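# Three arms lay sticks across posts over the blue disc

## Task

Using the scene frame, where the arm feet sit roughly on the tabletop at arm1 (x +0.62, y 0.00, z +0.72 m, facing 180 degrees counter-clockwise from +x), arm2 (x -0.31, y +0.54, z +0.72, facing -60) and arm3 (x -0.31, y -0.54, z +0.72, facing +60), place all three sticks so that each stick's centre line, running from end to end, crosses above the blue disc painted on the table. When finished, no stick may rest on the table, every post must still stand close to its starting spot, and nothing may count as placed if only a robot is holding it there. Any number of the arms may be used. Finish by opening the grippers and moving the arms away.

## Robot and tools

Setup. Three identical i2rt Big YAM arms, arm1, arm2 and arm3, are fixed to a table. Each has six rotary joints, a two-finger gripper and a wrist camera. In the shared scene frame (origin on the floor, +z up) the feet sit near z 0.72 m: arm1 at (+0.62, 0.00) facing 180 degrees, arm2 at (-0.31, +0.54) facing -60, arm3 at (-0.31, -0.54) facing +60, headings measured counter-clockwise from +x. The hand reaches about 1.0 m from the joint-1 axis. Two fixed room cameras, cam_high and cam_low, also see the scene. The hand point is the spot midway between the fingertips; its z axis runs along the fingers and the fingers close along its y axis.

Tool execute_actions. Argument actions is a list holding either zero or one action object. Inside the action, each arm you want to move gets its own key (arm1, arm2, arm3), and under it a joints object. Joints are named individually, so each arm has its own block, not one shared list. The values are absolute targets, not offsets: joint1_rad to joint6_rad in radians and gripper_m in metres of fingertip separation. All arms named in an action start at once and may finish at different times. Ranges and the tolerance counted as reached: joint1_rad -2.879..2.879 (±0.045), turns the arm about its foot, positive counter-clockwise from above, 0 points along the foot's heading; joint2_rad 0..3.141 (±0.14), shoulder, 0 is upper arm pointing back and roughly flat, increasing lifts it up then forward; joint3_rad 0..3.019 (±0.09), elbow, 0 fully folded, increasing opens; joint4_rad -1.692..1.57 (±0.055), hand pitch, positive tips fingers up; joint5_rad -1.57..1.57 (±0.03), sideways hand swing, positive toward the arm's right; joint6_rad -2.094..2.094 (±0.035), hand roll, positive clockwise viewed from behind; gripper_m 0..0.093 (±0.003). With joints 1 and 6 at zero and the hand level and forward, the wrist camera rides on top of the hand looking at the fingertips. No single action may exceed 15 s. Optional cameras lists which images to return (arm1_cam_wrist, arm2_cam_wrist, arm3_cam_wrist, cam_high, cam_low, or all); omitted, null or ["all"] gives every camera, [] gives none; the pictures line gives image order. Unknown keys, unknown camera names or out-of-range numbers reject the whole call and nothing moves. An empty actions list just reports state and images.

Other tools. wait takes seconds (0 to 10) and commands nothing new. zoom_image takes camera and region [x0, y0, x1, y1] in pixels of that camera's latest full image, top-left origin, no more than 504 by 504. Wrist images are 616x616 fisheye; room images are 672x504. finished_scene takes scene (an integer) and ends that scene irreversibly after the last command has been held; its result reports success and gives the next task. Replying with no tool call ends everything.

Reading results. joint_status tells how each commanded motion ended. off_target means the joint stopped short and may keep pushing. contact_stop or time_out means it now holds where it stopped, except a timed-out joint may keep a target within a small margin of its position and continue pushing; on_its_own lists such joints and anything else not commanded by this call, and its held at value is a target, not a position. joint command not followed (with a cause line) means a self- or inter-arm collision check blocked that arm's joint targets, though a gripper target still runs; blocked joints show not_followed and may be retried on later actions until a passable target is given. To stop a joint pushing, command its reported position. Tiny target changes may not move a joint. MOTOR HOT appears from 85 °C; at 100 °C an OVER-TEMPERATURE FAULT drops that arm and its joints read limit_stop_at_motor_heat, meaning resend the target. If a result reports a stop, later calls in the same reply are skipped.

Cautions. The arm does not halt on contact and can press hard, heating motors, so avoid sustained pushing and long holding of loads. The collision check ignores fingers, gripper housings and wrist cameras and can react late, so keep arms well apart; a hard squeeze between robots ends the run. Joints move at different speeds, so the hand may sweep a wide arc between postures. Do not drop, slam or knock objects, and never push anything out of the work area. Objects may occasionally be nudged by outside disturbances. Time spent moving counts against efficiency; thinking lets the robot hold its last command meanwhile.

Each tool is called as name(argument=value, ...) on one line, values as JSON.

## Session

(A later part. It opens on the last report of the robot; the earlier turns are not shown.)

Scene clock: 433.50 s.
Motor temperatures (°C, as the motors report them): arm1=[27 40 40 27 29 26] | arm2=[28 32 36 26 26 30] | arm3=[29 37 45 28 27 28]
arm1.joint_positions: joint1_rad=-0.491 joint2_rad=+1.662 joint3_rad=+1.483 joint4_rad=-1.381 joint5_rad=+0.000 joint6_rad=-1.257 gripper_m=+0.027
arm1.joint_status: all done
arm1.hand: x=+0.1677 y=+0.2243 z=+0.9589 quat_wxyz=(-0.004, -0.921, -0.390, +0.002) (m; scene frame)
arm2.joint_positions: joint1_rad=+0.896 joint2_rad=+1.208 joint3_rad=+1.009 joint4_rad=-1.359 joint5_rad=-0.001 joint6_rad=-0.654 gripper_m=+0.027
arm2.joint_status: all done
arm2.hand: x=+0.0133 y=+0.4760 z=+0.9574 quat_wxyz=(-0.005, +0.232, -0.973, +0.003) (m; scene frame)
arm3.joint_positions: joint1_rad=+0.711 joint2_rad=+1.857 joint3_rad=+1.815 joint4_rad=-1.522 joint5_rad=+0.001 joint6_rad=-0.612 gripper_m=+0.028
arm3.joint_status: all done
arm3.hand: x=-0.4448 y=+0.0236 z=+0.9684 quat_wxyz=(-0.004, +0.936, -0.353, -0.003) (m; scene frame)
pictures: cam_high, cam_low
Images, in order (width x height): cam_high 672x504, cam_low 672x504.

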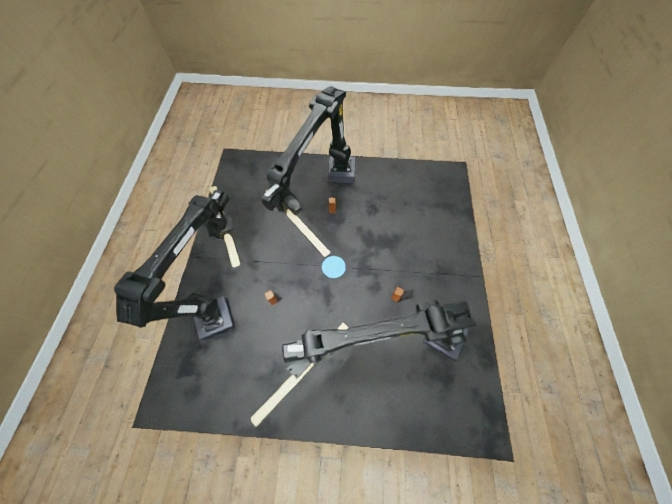

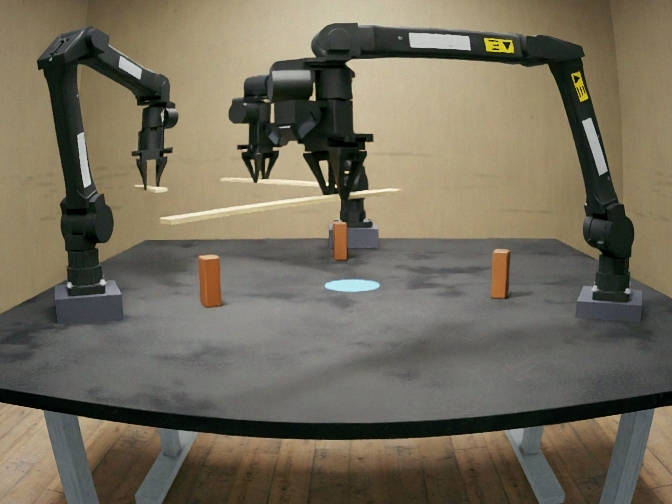

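execute_actions(actions=[{"arm1":{"joints":{"joint2_rad":1.12,"joint3_rad":1.19,"joint4_rad":-1.37}},"arm3":{"joints":{"joint2_rad":1.27,"joint3_rad":1.47,"joint4_rad":-1.50}}}], cameras=[])

execute_actions(actions=[{"arm1":{"joints":{"joint1_rad":-0.115,"joint6_rad":-0.09,"joint3_rad":0.86,"joint4_rad":-1.054}},"arm3":{"joints":{"joint3_rad":1.10,"joint4_rad":-1.146,"joint6_rad":-0.035}}}])

Scene clock: 477.30 s.
Motor temperatures (°C, as the motors report them): arm1=[27 39 42 27 29 26] | arm2=[28 31 40 26 26 30] | arm3=[29 37 45 28 27 28]
arm1.joint_positions: joint1_rad=-0.491 joint2_rad=+1.114 joint3_rad=+1.185 joint4_rad=-1.374 joint5_rad=+0.000 joint6_rad=-1.257 gripper_m=+0.027
arm1.joint_status: all done
arm1.hand: x=+0.2929 y=+0.1638 z=+1.0636 quat_wxyz=(+0.093, -0.914, -0.386, +0.086) (m; scene frame)
arm2.joint_positions: joint1_rad=+0.896 joint2_rad=+1.208 joint3_rad=+1.009 joint4_rad=-1.359 joint5_rad=-0.001 joint6_rad=-0.654 gripper_m=+0.027
arm2.joint_status: not commanded
arm2.hand: x=+0.0133 y=+0.4760 z=+0.9574 quat_wxyz=(-0.005, +0.232, -0.973, +0.003) (m; scene frame)
arm3.joint_positions: joint1_rad=+0.711 joint2_rad=+1.272 joint3_rad=+1.459 joint4_rad=-1.506 joint5_rad=+0.001 joint6_rad=-0.612 gripper_m=+0.028
arm3.joint_status: all done
arm3.hand: x=-0.4053 y=-0.1373 z=+1.1004 quat_wxyz=(-0.105, +0.928, -0.350, -0.072) (m; scene frame)
pictures: none
No camera images: the call's "cameras" was empty. Leave "cameras" out to get every camera's image.

Scene clock: 479.27 s.
Motor temperatures (°C, as the motors report them): arm1=[27 39 42 27 29 26] | arm2=[28 31 40 26 26 30] | arm3=[29 36 46 28 27 28]
arm1.joint_positions: joint1_rad=-0.114 joint2_rad=+1.120 joint3_rad=+0.849 joint4_rad=-1.069 joint5_rad=+0.000 joint6_rad=-0.098 gripper_m=+0.027
arm1.joint_status: all done
arm1.hand: x=+0.2777 y=+0.0299 z=+0.9344 quat_wxyz=(+0.003, -0.994, -0.008, +0.111) (m; scene frame)
arm2.joint_positions: joint1_rad=+0.896 joint2_rad=+1.208 joint3_rad=+1.009 joint4_rad=-1.359 joint5_rad=-0.001 joint6_rad=-0.654 gripper_m=+0.027
arm2.joint_status: not commanded
arm2.hand: x=+0.0133 y=+0.4760 z=+0.9574 quat_wxyz=(-0.005, +0.232, -0.973, +0.003) (m; scene frame)
arm3.joint_positions: joint1_rad=+0.711 joint2_rad=+1.273 joint3_rad=+1.084 joint4_rad=-1.163 joint5_rad=+0.001 joint6_rad=-0.048 gripper_m=+0.028
arm3.joint_status: all done
arm3.hand: x=-0.4040 y=-0.1445 z=+0.9561 quat_wxyz=(-0.070, +0.796, -0.596, -0.086) (m; scene frame)
pictures: arm1_cam_wrist, arm2_cam_wrist, arm3_cam_wrist, cam_high, cam_low
Images, in order (width x height): arm1_cam_wrist 616x616, arm2_cam_wrist 616x616, arm3_cam_wrist 616x616, cam_high 672x504, cam_low 672x504.

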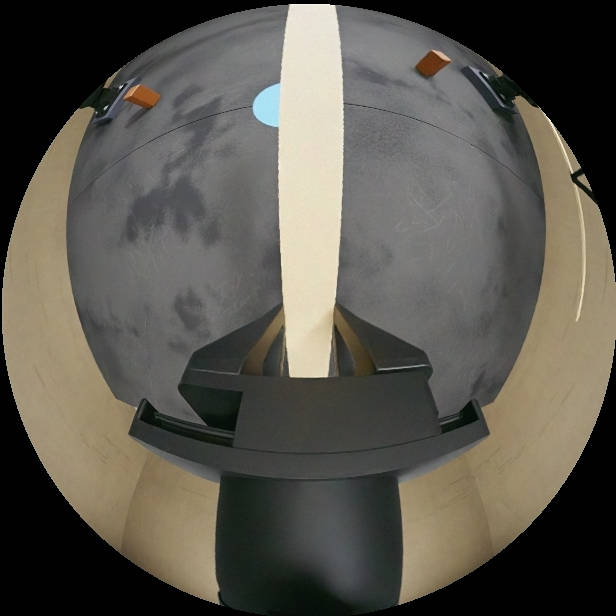

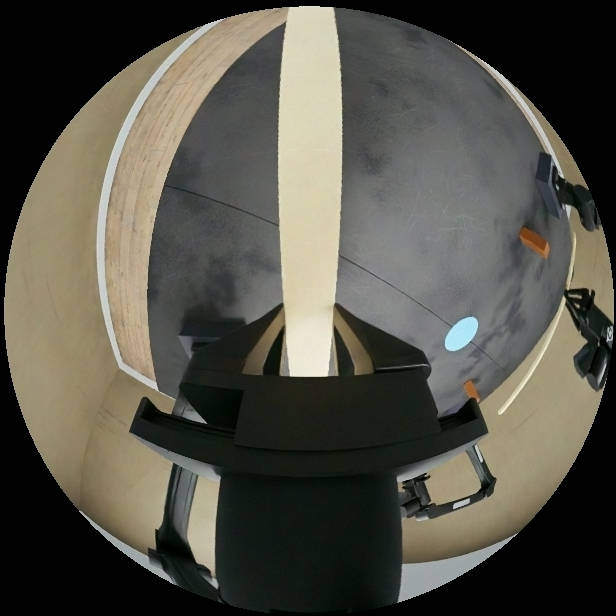

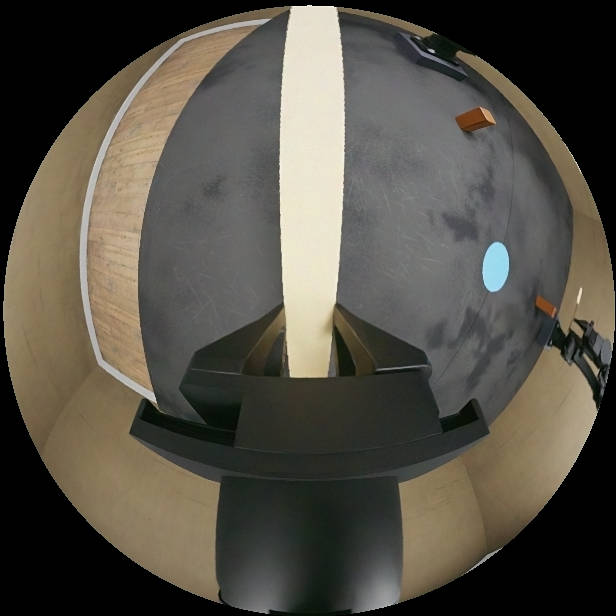

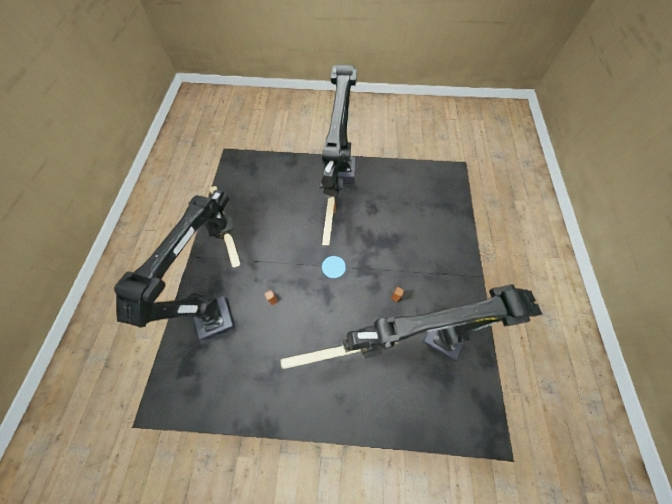

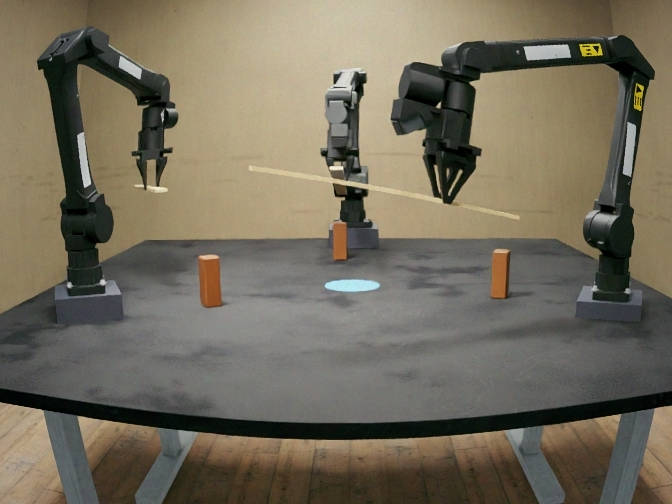

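execute_actions(actions=[{"arm1":{"joints":{"joint2_rad":1.205,"joint3_rad":0.718,"joint4_rad":-0.805}},"arm3":{"joints":{"joint3_rad":1.13,"joint4_rad":-1.13}}}], cameras=["cam_low"])

execute_actions(actions=[{"arm3":{"joints":{"joint1_rad":-0.135}}}], cameras=["arm3_cam_wrist","cam_high","cam_low"])

Scene clock: 501.27 s.
Motor temperatures (°C, as the motors report them): arm1=[27 37 42 27 29 26] | arm2=[28 31 40 26 26 30] | arm3=[29 34 46 28 27 28]
arm1.joint_positions: joint1_rad=-0.114 joint2_rad=+1.217 joint3_rad=+0.700 joint4_rad=-0.821 joint5_rad=+0.000 joint6_rad=-0.097 gripper_m=+0.027
arm1.joint_status: all done
arm1.hand: x=+0.2772 y=+0.0289 z=+0.8563 quat_wxyz=(+0.004, -0.994, -0.008, +0.112) (m; scene frame)
arm2.joint_positions: joint1_rad=+0.896 joint2_rad=+1.208 joint3_rad=+1.009 joint4_rad=-1.359 joint5_rad=-0.001 joint6_rad=-0.654 gripper_m=+0.027
arm2.joint_status: not commanded
arm2.hand: x=+0.0133 y=+0.4760 z=+0.9574 quat_wxyz=(-0.005, +0.232, -0.973, +0.003) (m; scene frame)
arm3.joint_positions: joint1_rad=+0.711 joint2_rad=+1.273 joint3_rad=+1.084 joint4_rad=-1.148 joint5_rad=+0.001 joint6_rad=-0.048 gripper_m=+0.028
arm3.joint_status: all done
arm3.hand: x=-0.4049 y=-0.1408 z=+0.9570 quat_wxyz=(-0.075, +0.795, -0.595, -0.092) (m; scene frame)
pictures: cam_low
Images, in order (width x height): cam_low 672x504.

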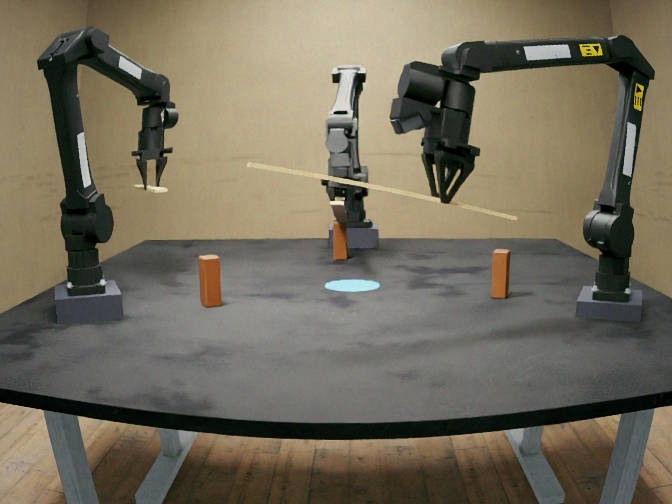

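Scene clock: 502.63 s.
Motor temperatures (°C, as the motors report them): arm1=[27 37 42 27 29 26] | arm2=[28 31 40 26 26 30] | arm3=[29 34 47 28 27 28]
arm1.joint_positions: joint1_rad=-0.114 joint2_rad=+1.217 joint3_rad=+0.700 joint4_rad=-0.821 joint5_rad=+0.000 joint6_rad=-0.097 gripper_m=+0.027
arm1.joint_status: not commanded
arm1.hand: x=+0.2772 y=+0.0289 z=+0.8563 quat_wxyz=(+0.004, -0.994, -0.008, +0.112) (m; scene frame)
arm2.joint_positions: joint1_rad=+0.896 joint2_rad=+1.208 joint3_rad=+1.009 joint4_rad=-1.359 joint5_rad=-0.001 joint6_rad=-0.654 gripper_m=+0.027
arm2.joint_status: not commanded
arm2.hand: x=+0.0133 y=+0.4760 z=+0.9574 quat_wxyz=(-0.005, +0.232, -0.973, +0.003) (m; scene frame)
arm3.joint_positions: joint1_rad=-0.138 joint2_rad=+1.273 joint3_rad=+1.084 joint4_rad=-1.143 joint5_rad=+0.001 joint6_rad=-0.045 gripper_m=+0.028
arm3.joint_status: all done
arm3.hand: x=-0.0744 y=-0.2024 z=+0.9560 quat_wxyz=(-0.106, +0.478, -0.870, -0.054) (m; scene frame)
pictures: arm3_cam_wrist, cam_high, cam_low
Images, in order (width x height): arm3_cam_wrist 616x616, cam_high 672x504, cam_low 672x504.

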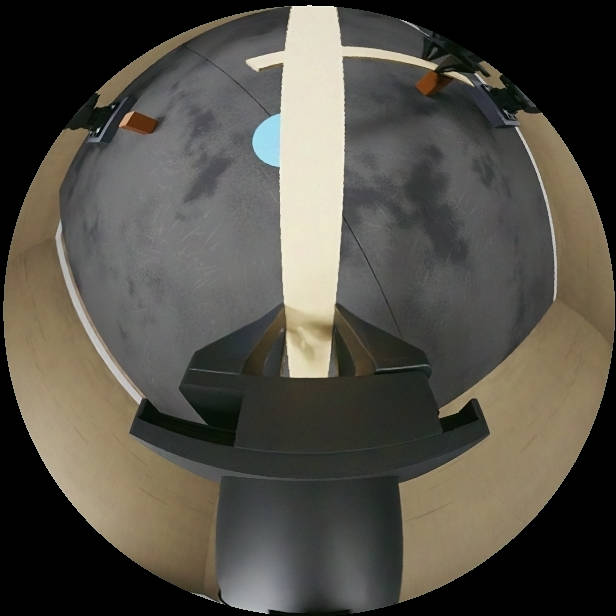

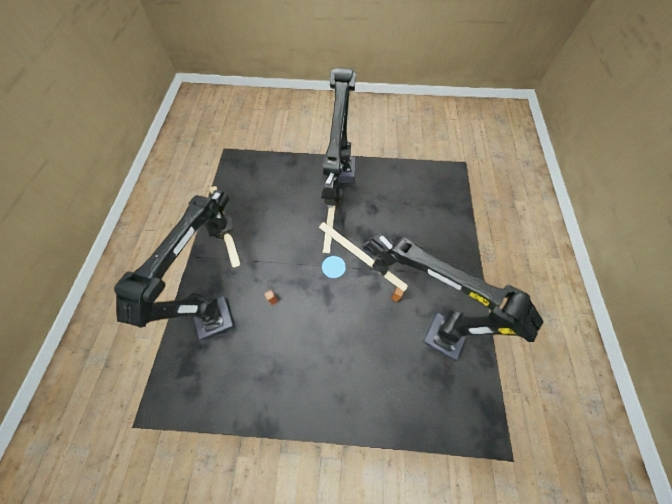

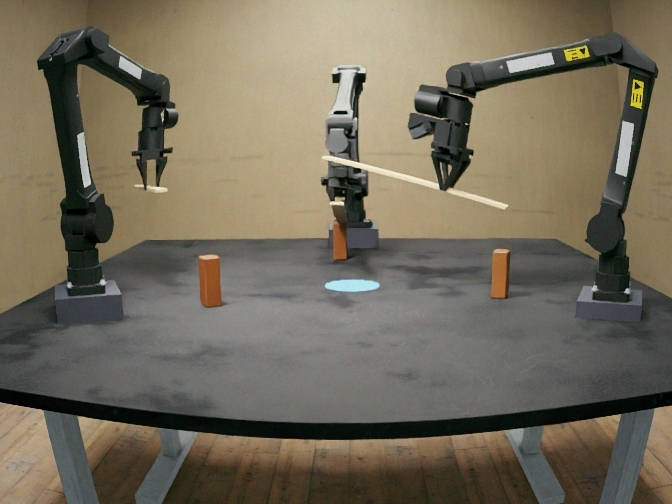

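execute_actions(actions=[{"arm2":{"joints":{"joint4_rad":-1.105,"joint6_rad":-0.085,"joint1_rad":0.5}},"arm3":{"joints":{"joint2_rad":1.335,"joint3_rad":0.96,"joint4_rad":-0.908}}}], cameras=["cam_low"])

execute_actions(actions=[{"arm2":{"joints":{"joint1_rad":-0.07}}}])

Scene clock: 532.07 s.
Motor temperatures (°C, as the motors report them): arm1=[27 37 42 27 29 26] | arm2=[28 31 41 26 26 30] | arm3=[29 33 50 28 27 28]
arm1.joint_positions: joint1_rad=-0.114 joint2_rad=+1.217 joint3_rad=+0.700 joint4_rad=-0.821 joint5_rad=+0.000 joint6_rad=-0.097 gripper_m=+0.027
arm1.joint_status: not commanded
arm1.hand: x=+0.2772 y=+0.0289 z=+0.8563 quat_wxyz=(+0.004, -0.994, -0.008, +0.112) (m; scene frame)
arm2.joint_positions: joint1_rad=+0.494 joint2_rad=+1.208 joint3_rad=+1.009 joint4_rad=-1.122 joint5_rad=+0.001 joint6_rad=-0.093 gripper_m=+0.027
arm2.joint_status: all done
arm2.hand: x=+0.0113 y=+0.3224 z=+0.9654 quat_wxyz=(-0.117, -0.244, -0.962, +0.044) (m; scene frame)
arm3.joint_positions: joint1_rad=-0.138 joint2_rad=+1.345 joint3_rad=+0.938 joint4_rad=-0.925 joint5_rad=+0.001 joint6_rad=-0.045 gripper_m=+0.028
arm3.joint_status: all done
arm3.hand: x=-0.0730 y=-0.1998 z=+0.8786 quat_wxyz=(-0.106, +0.478, -0.870, -0.054) (m; scene frame)
pictures: cam_low
Images, in order (width x height): cam_low 672x504.

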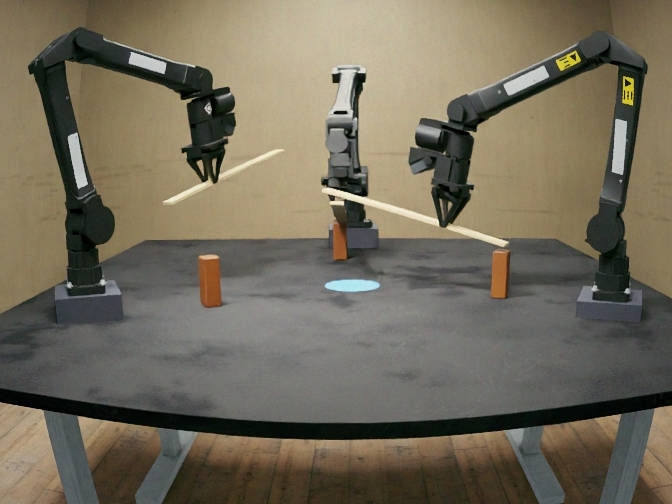

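Scene clock: 533.23 s.
Motor temperatures (°C, as the motors report them): arm1=[27 37 42 27 29 26] | arm2=[28 31 41 26 26 30] | arm3=[29 33 50 28 27 28]
arm1.joint_positions: joint1_rad=-0.114 joint2_rad=+1.217 joint3_rad=+0.700 joint4_rad=-0.821 joint5_rad=+0.000 joint6_rad=-0.097 gripper_m=+0.027
arm1.joint_status: not commanded
arm1.hand: x=+0.2772 y=+0.0289 z=+0.8563 quat_wxyz=(+0.004, -0.994, -0.008, +0.112) (m; scene frame)
arm2.joint_positions: joint1_rad=-0.072 joint2_rad=+1.208 joint3_rad=+1.009 joint4_rad=-1.119 joint5_rad=+0.001 joint6_rad=-0.090 gripper_m=+0.027
arm2.joint_status: all done
arm2.hand: x=-0.1539 y=+0.1832 z=+0.9664 quat_wxyz=(-0.102, -0.504, -0.855, +0.076) (m; scene frame)
arm3.joint_positions: joint1_rad=-0.138 joint2_rad=+1.345 joint3_rad=+0.938 joint4_rad=-0.925 joint5_rad=+0.001 joint6_rad=-0.045 gripper_m=+0.028
arm3.joint_status: not commanded
arm3.hand: x=-0.0730 y=-0.1998 z=+0.8786 quat_wxyz=(-0.106, +0.478, -0.870, -0.054) (m; scene frame)
pictures: arm1_cam_wrist, arm2_cam_wrist, arm3_cam_wrist, cam_high, cam_low
Images, in order (width x height): arm1_cam_wrist 616x616, arm2_cam_wrist 616x616, arm3_cam_wrist 616x616, cam_high 672x504, cam_low 672x504.

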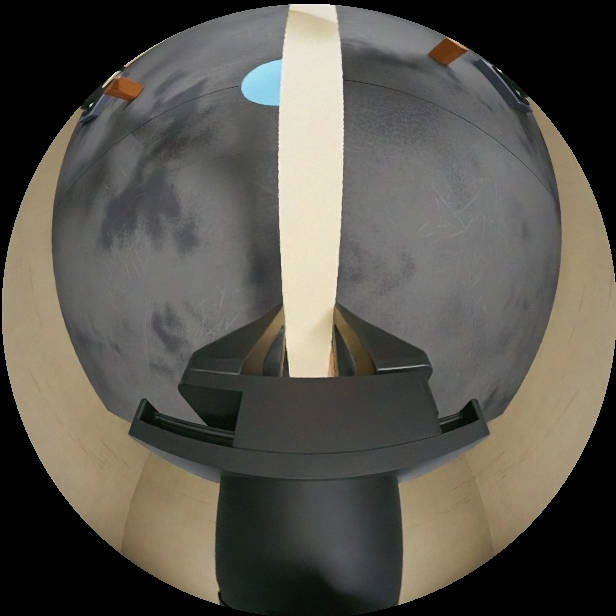

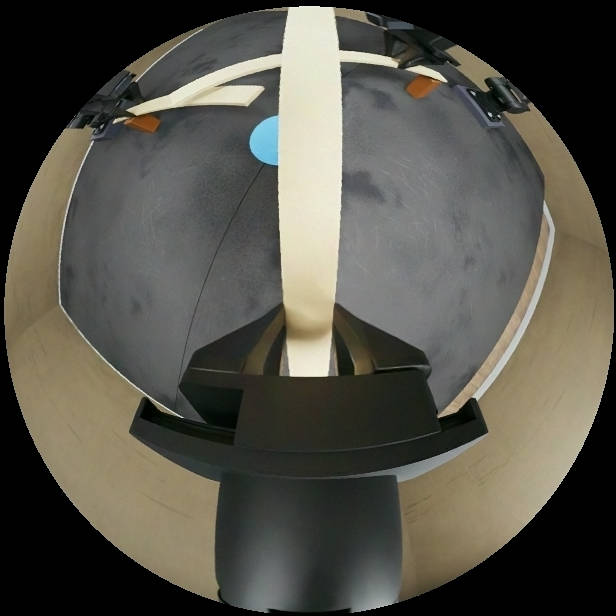

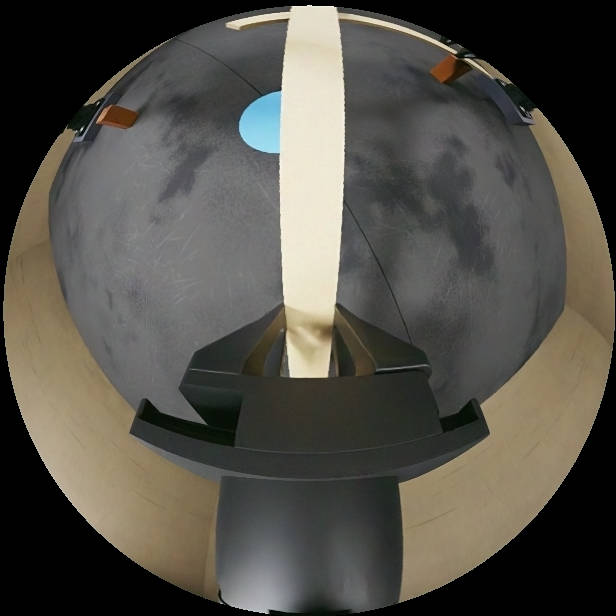

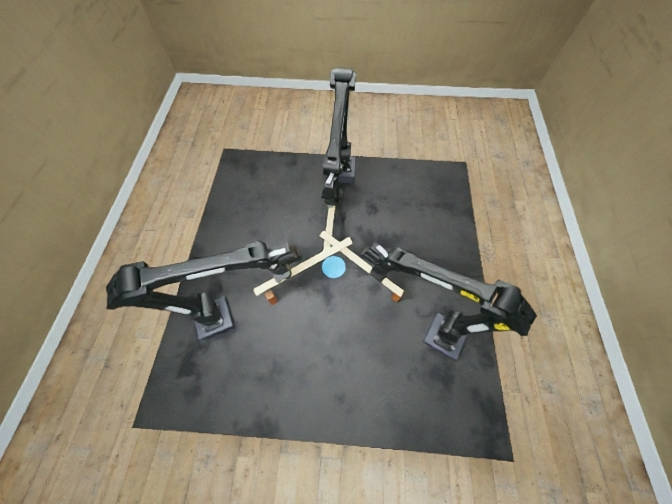

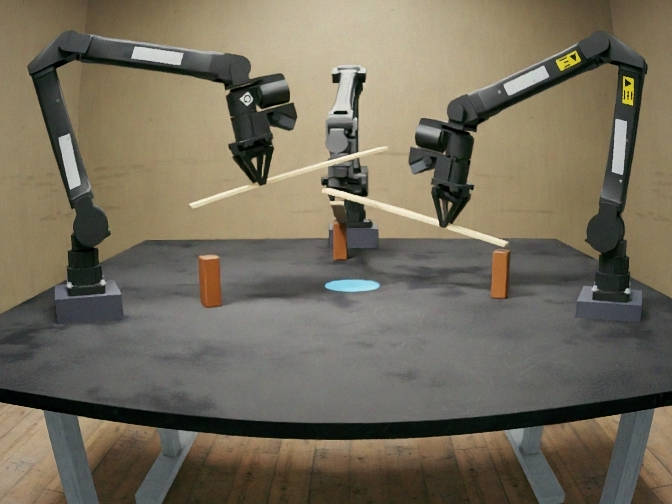

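execute_actions(actions=[{"arm2":{"joints":{"joint2_rad":1.368,"joint3_rad":0.945,"joint4_rad":-0.855}}}])

zoom_image(camera="cam_high", region=[240, 180, 430, 320])

zoom_image(camera="cam_low", region=[180, 150, 530, 320])

Scene clock: 547.33 s.
Motor temperatures (°C, as the motors report them): arm1=[27 36 42 27 29 26] | arm2=[28 31 41 26 26 30] | arm3=[29 33 49 28 27 28]
arm1.joint_positions: joint1_rad=-0.114 joint2_rad=+1.217 joint3_rad=+0.700 joint4_rad=-0.821 joint5_rad=+0.000 joint6_rad=-0.097 gripper_m=+0.027
arm1.joint_status: not commanded
arm1.hand: x=+0.2772 y=+0.0289 z=+0.8563 quat_wxyz=(+0.004, -0.994, -0.008, +0.112) (m; scene frame)
arm2.joint_positions: joint1_rad=-0.072 joint2_rad=+1.373 joint3_rad=+0.949 joint4_rad=-0.872 joint5_rad=+0.001 joint6_rad=-0.090 gripper_m=+0.027
arm2.joint_status: all done
arm2.hand: x=-0.1373 y=+0.1448 z=+0.8924 quat_wxyz=(-0.110, -0.503, -0.853, +0.082) (m; scene frame)
arm3.joint_positions: joint1_rad=-0.138 joint2_rad=+1.345 joint3_rad=+0.938 joint4_rad=-0.925 joint5_rad=+0.001 joint6_rad=-0.045 gripper_m=+0.028
arm3.joint_status: not commanded
arm3.hand: x=-0.0730 y=-0.1998 z=+0.8786 quat_wxyz=(-0.106, +0.478, -0.870, -0.054) (m; scene frame)
pictures: arm1_cam_wrist, arm2_cam_wrist, arm3_cam_wrist, cam_high, cam_low
Images, in order (width x height): arm1_cam_wrist 616x616, arm2_cam_wrist 616x616, arm3_cam_wrist 616x616, cam_high 672x504, cam_low 672x504.

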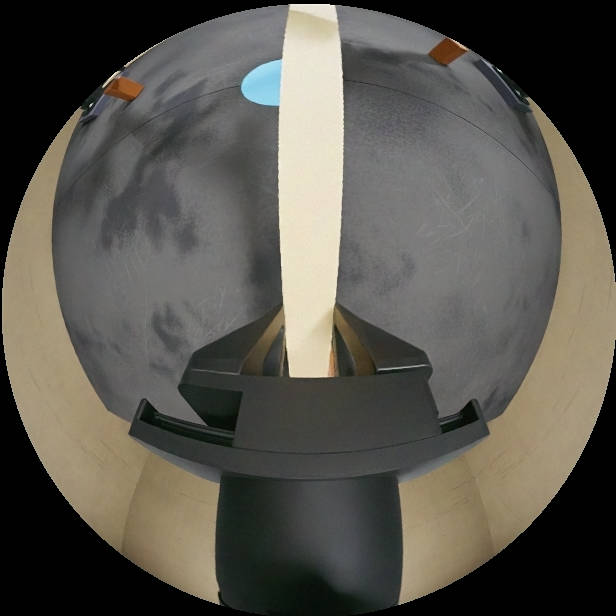

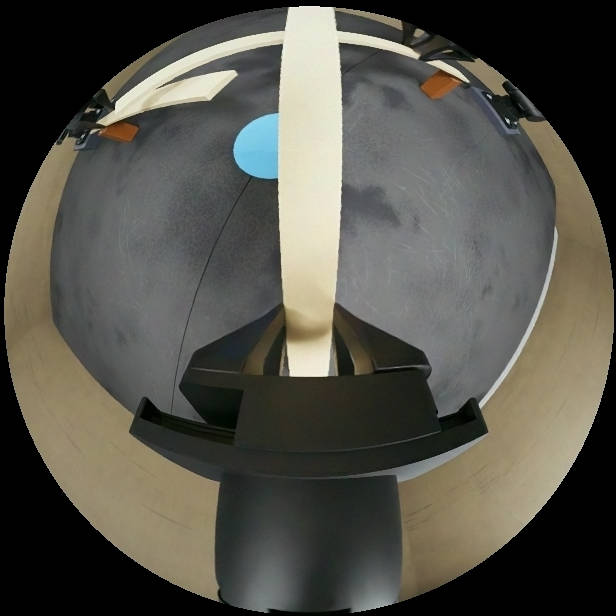

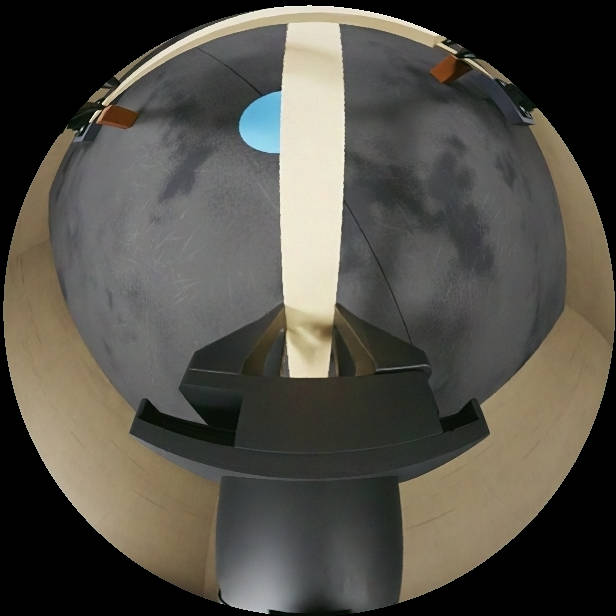

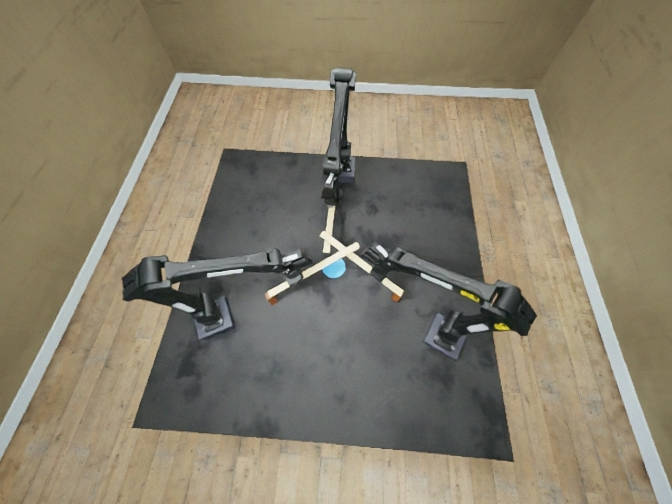

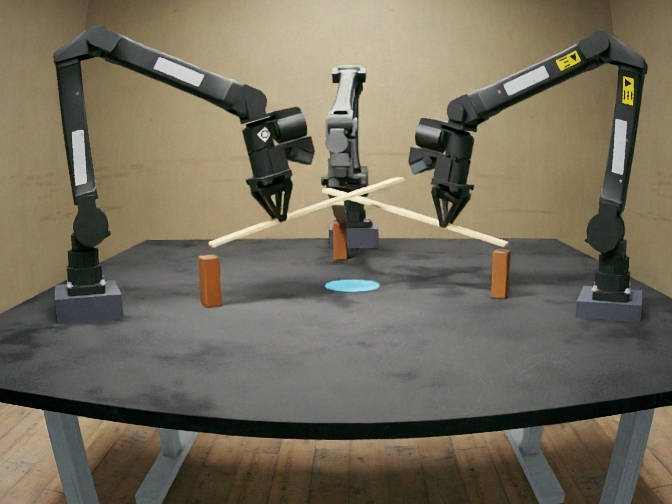

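Region (240, 180, 430, 320) of cam_high's 672x504 image, scaled by 2.653, with more detail than that image has; it fills the top 371 rows of this view, and the rest is white.

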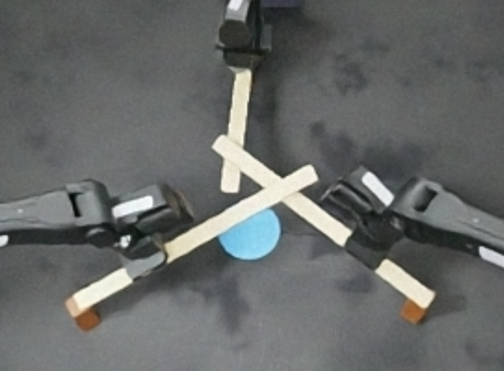

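Region (180, 150, 530, 320) of cam_low's 672x504 image, scaled by 1.440, with more detail than that image has; it fills the top 245 rows of this view, and the rest is white.

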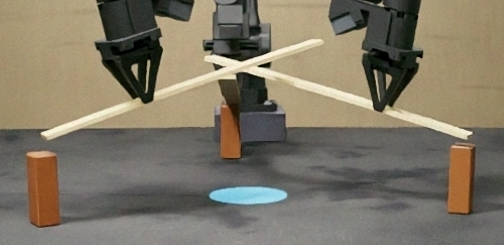

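zoom_image(camera="cam_high", region=[370, 270, 420, 310])

zoom_image(camera="cam_high", region=[250, 272, 300, 312])

Region (370, 270, 420, 310) of cam_high's 672x504 image, scaled by 10.080, with more detail than that image has; it fills the top 403 rows of this view, and the rest is white.

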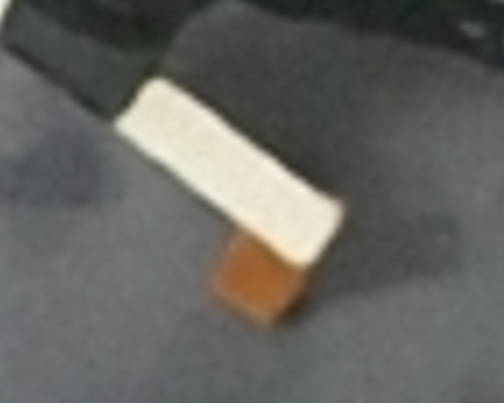

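Region (250, 272, 300, 312) of cam_high's 672x504 image, scaled by 10.080, with more detail than that image has; it fills the top 403 rows of this view, and the rest is white.

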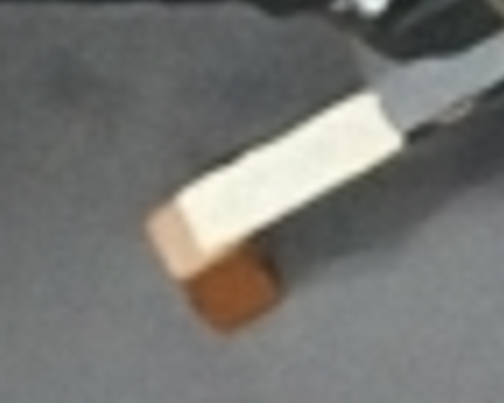

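execute_actions(actions=[{"arm2":{"joints":{"joint3_rad":0.91}},"arm1":{"joints":{"joint1_rad":-0.103,"joint2_rad":1.262,"joint3_rad":0.795,"joint4_rad":-0.83}}}], cameras=["cam_low"])

Scene clock: 578.27 s.
Motor temperatures (°C, as the motors report them): arm1=[27 36 43 27 29 26] | arm2=[28 31 39 26 26 30] | arm3=[29 33 48 28 27 28]
arm1.joint_positions: joint1_rad=-0.110 joint2_rad=+1.257 joint3_rad=+0.752 joint4_rad=-0.824 joint5_rad=+0.000 joint6_rad=-0.097 gripper_m=+0.027
arm1.joint_status: all done
arm1.hand: x=+0.2578 y=+0.0292 z=+0.8628 quat_wxyz=(+0.004, -0.993, -0.010, +0.116) (m; scene frame)
arm2.joint_positions: joint1_rad=-0.072 joint2_rad=+1.372 joint3_rad=+0.920 joint4_rad=-0.869 joint5_rad=+0.001 joint6_rad=-0.090 gripper_m=+0.027
arm2.joint_status: all done
arm2.hand: x=-0.1415 y=+0.1544 z=+0.8815 quat_wxyz=(-0.101, -0.504, -0.855, +0.075) (m; scene frame)
arm3.joint_positions: joint1_rad=-0.138 joint2_rad=+1.345 joint3_rad=+0.938 joint4_rad=-0.925 joint5_rad=+0.001 joint6_rad=-0.045 gripper_m=+0.028
arm3.joint_status: not commanded
arm3.hand: x=-0.0730 y=-0.1998 z=+0.8786 quat_wxyz=(-0.106, +0.478, -0.870, -0.054) (m; scene frame)
pictures: cam_low
Images, in order (width x height): cam_low 672x504.

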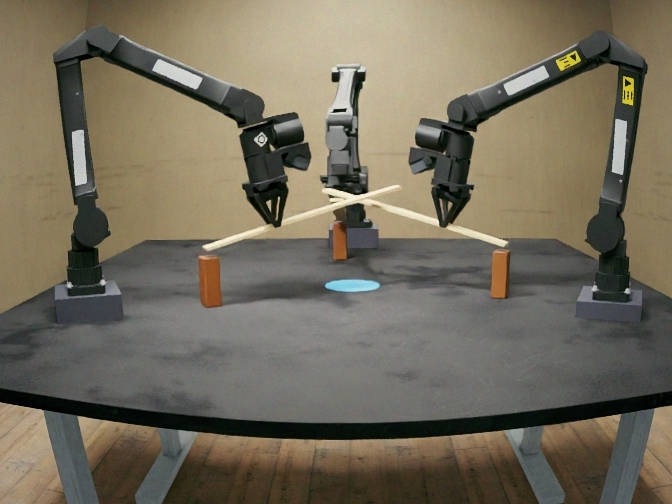

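execute_actions(actions=[{"arm1":{"joints":{"joint2_rad":1.32,"joint3_rad":0.872}}}], cameras=["arm2_cam_wrist"])

execute_actions(actions=[{"arm1":{"joints":{"joint1_rad":-0.095,"joint2_rad":1.376,"joint3_rad":0.938}}}])

zoom_image(camera="cam_high", region=[270, 180, 400, 290])

Scene clock: 587.07 s.
Motor temperatures (°C, as the motors report them): arm1=[27 36 44 27 29 26] | arm2=[28 31 38 26 26 30] | arm3=[29 33 48 28 27 28]
arm1.joint_positions: joint1_rad=-0.110 joint2_rad=+1.317 joint3_rad=+0.830 joint4_rad=-0.826 joint5_rad=+0.000 joint6_rad=-0.097 gripper_m=+0.027
arm1.joint_status: all done
arm1.hand: x=+0.2276 y=+0.0316 z=+0.8723 quat_wxyz=(+0.004, -0.992, -0.010, +0.124) (m; scene frame)
arm2.joint_positions: joint1_rad=-0.072 joint2_rad=+1.372 joint3_rad=+0.920 joint4_rad=-0.869 joint5_rad=+0.001 joint6_rad=-0.090 gripper_m=+0.027
arm2.joint_status: not commanded
arm2.hand: x=-0.1415 y=+0.1544 z=+0.8815 quat_wxyz=(-0.101, -0.504, -0.855, +0.075) (m; scene frame)
arm3.joint_positions: joint1_rad=-0.138 joint2_rad=+1.345 joint3_rad=+0.938 joint4_rad=-0.925 joint5_rad=+0.001 joint6_rad=-0.045 gripper_m=+0.028
arm3.joint_status: not commanded
arm3.hand: x=-0.0730 y=-0.1998 z=+0.8786 quat_wxyz=(-0.106, +0.478, -0.870, -0.054) (m; scene frame)
pictures: arm2_cam_wrist
Images, in order (width x height): arm2_cam_wrist 616x616.

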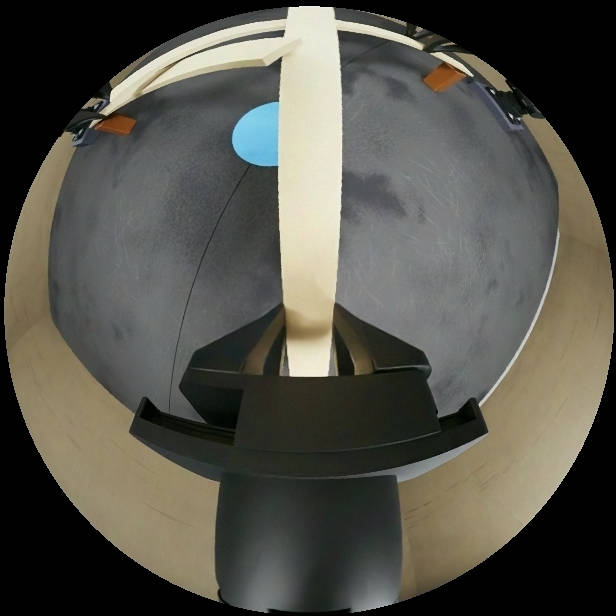

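Scene clock: 587.73 s.
Motor temperatures (°C, as the motors report them): arm1=[27 36 44 27 29 26] | arm2=[28 31 38 26 26 30] | arm3=[29 33 48 28 27 28]
arm1.joint_positions: joint1_rad=-0.101 joint2_rad=+1.371 joint3_rad=+0.894 joint4_rad=-0.826 joint5_rad=+0.000 joint6_rad=-0.097 gripper_m=+0.027
arm1.joint_status: all done
arm1.hand: x=+0.2024 y=+0.0297 z=+0.8771 quat_wxyz=(+0.004, -0.992, -0.014, +0.129) (m; scene frame)
arm2.joint_positions: joint1_rad=-0.072 joint2_rad=+1.372 joint3_rad=+0.920 joint4_rad=-0.869 joint5_rad=+0.001 joint6_rad=-0.090 gripper_m=+0.027
arm2.joint_status: not commanded
arm2.hand: x=-0.1415 y=+0.1544 z=+0.8815 quat_wxyz=(-0.101, -0.504, -0.855, +0.075) (m; scene frame)
arm3.joint_positions: joint1_rad=-0.138 joint2_rad=+1.345 joint3_rad=+0.938 joint4_rad=-0.925 joint5_rad=+0.001 joint6_rad=-0.045 gripper_m=+0.028
arm3.joint_status: not commanded
arm3.hand: x=-0.0730 y=-0.1998 z=+0.8786 quat_wxyz=(-0.106, +0.478, -0.870, -0.054) (m; scene frame)
pictures: arm1_cam_wrist, arm2_cam_wrist, arm3_cam_wrist, cam_high, cam_low
Images, in order (width x height): arm1_cam_wrist 616x616, arm2_cam_wrist 616x616, arm3_cam_wrist 616x616, cam_high 672x504, cam_low 672x504.

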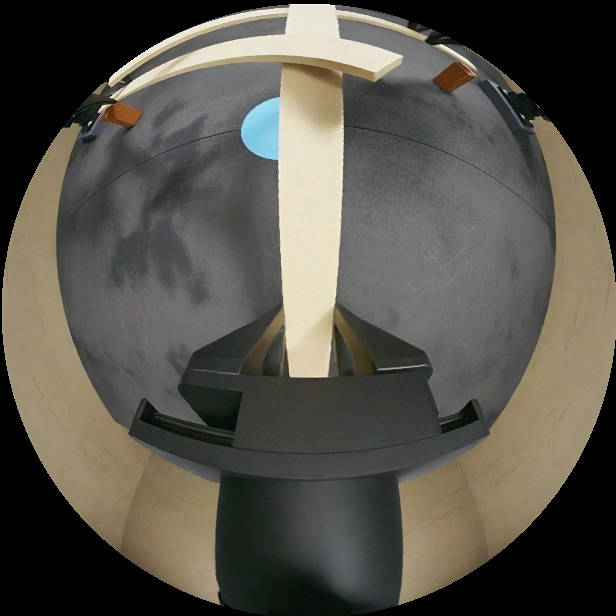

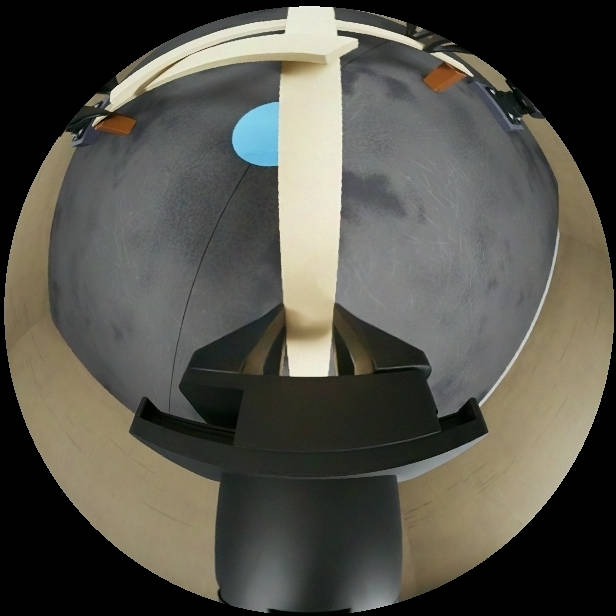

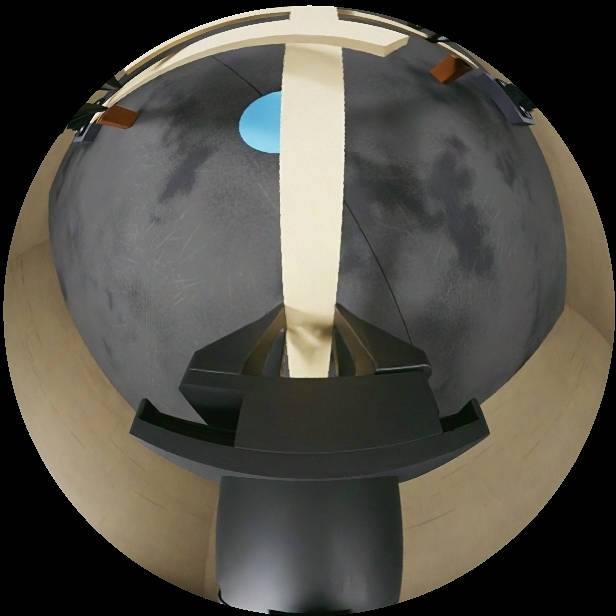

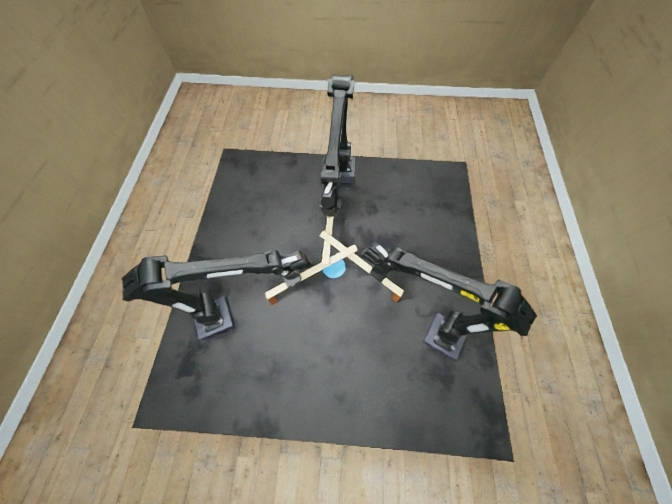

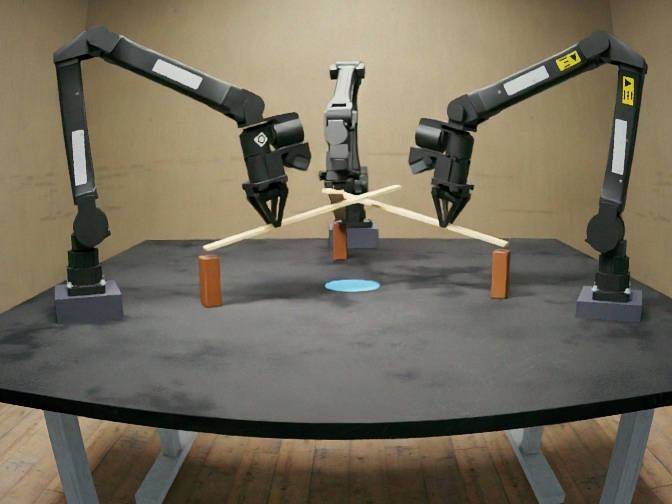

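Region (270, 180, 400, 290) of cam_high's 672x504 image, scaled by 3.877, with more detail than that image has; it fills the top 426 rows of this view, and the rest is white.

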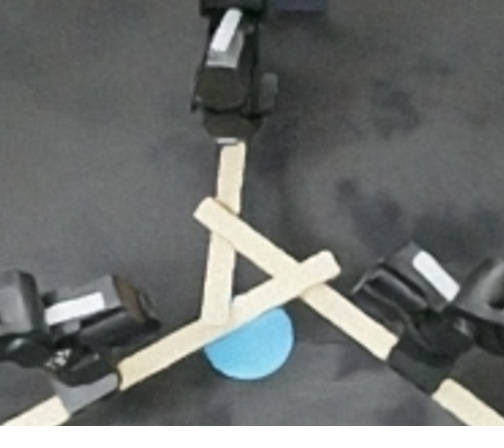

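zoom_image(camera="arm3_cam_wrist", region=[410, 20, 520, 110])

zoom_image(camera="arm2_cam_wrist", region=[60, 70, 170, 160])

Region (410, 20, 520, 110) of arm3_cam_wrist's 616x616 image, scaled by 4.582, with more detail than that image has; it fills the top 412 rows of this view, and the rest is white.

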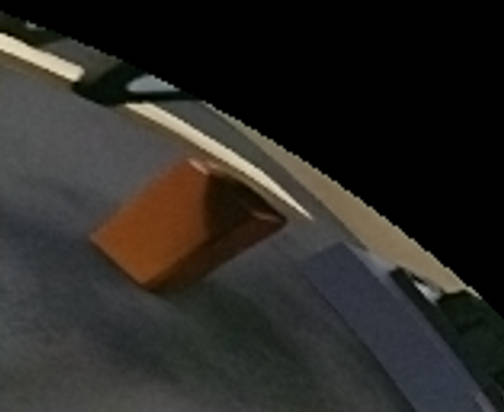

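Region (60, 70, 170, 160) of arm2_cam_wrist's 616x616 image, scaled by 4.582, with more detail than that image has; it fills the top 412 rows of this view, and the rest is white.

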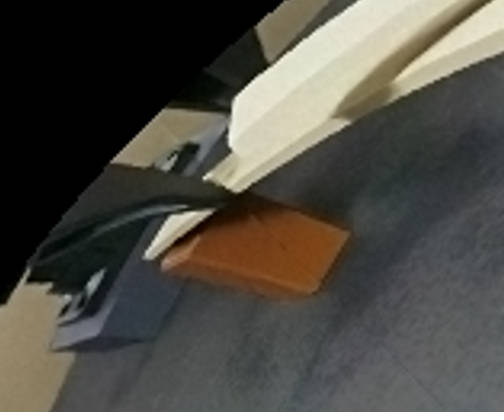

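execute_actions(actions=[{"arm1":{"joints":{"joint2_rad":1.45,"joint3_rad":0.99,"joint4_rad":-0.876}},"arm2":{"joints":{"joint2_rad":1.438,"joint3_rad":0.99,"joint4_rad":-0.907}},"arm3":{"joints":{"joint2_rad":1.40,"joint3_rad":1.018,"joint4_rad":-0.965}}}], cameras=["cam_low"])

Scene clock: 634.43 s.
Motor temperatures (°C, as the motors report them): arm1=[27 36 47 27 29 26] | arm2=[28 31 38 26 26 30] | arm3=[29 33 49 28 27 28]
arm1.joint_positions: joint1_rad=-0.101 joint2_rad=+1.448 joint3_rad=+0.948 joint4_rad=-0.868 joint5_rad=+0.000 joint6_rad=-0.097 gripper_m=+0.027
arm1.joint_status: all done
arm1.hand: x=+0.1927 y=+0.0302 z=+0.8648 quat_wxyz=(+0.002, -0.995, -0.015, +0.097) (m; scene frame)
arm2.joint_positions: joint1_rad=-0.072 joint2_rad=+1.438 joint3_rad=+0.937 joint4_rad=-0.897 joint5_rad=+0.001 joint6_rad=-0.090 gripper_m=+0.027
arm2.joint_status: all done
arm2.hand: x=-0.1423 y=+0.1559 z=+0.8607 quat_wxyz=(-0.070, -0.506, -0.858, +0.053) (m; scene frame)
arm3.joint_positions: joint1_rad=-0.138 joint2_rad=+1.397 joint3_rad=+0.967 joint4_rad=-0.956 joint5_rad=+0.001 joint6_rad=-0.045 gripper_m=+0.028
arm3.joint_status: all done
arm3.hand: x=-0.0711 y=-0.1970 z=+0.8679 quat_wxyz=(-0.082, +0.480, -0.873, -0.042) (m; scene frame)
pictures: cam_low
Images, in order (width x height): cam_low 672x504.

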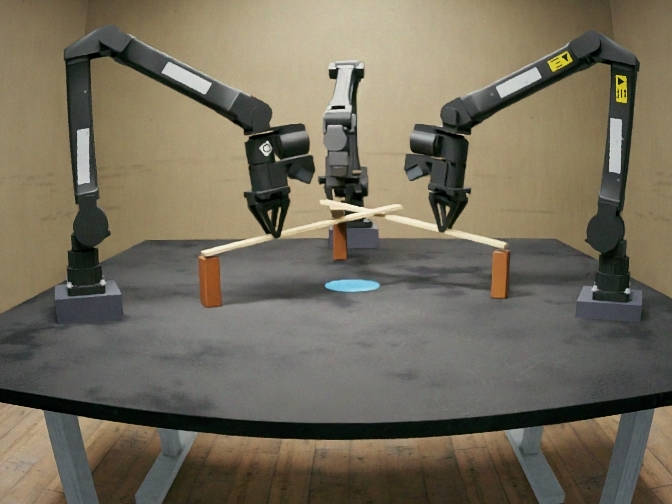

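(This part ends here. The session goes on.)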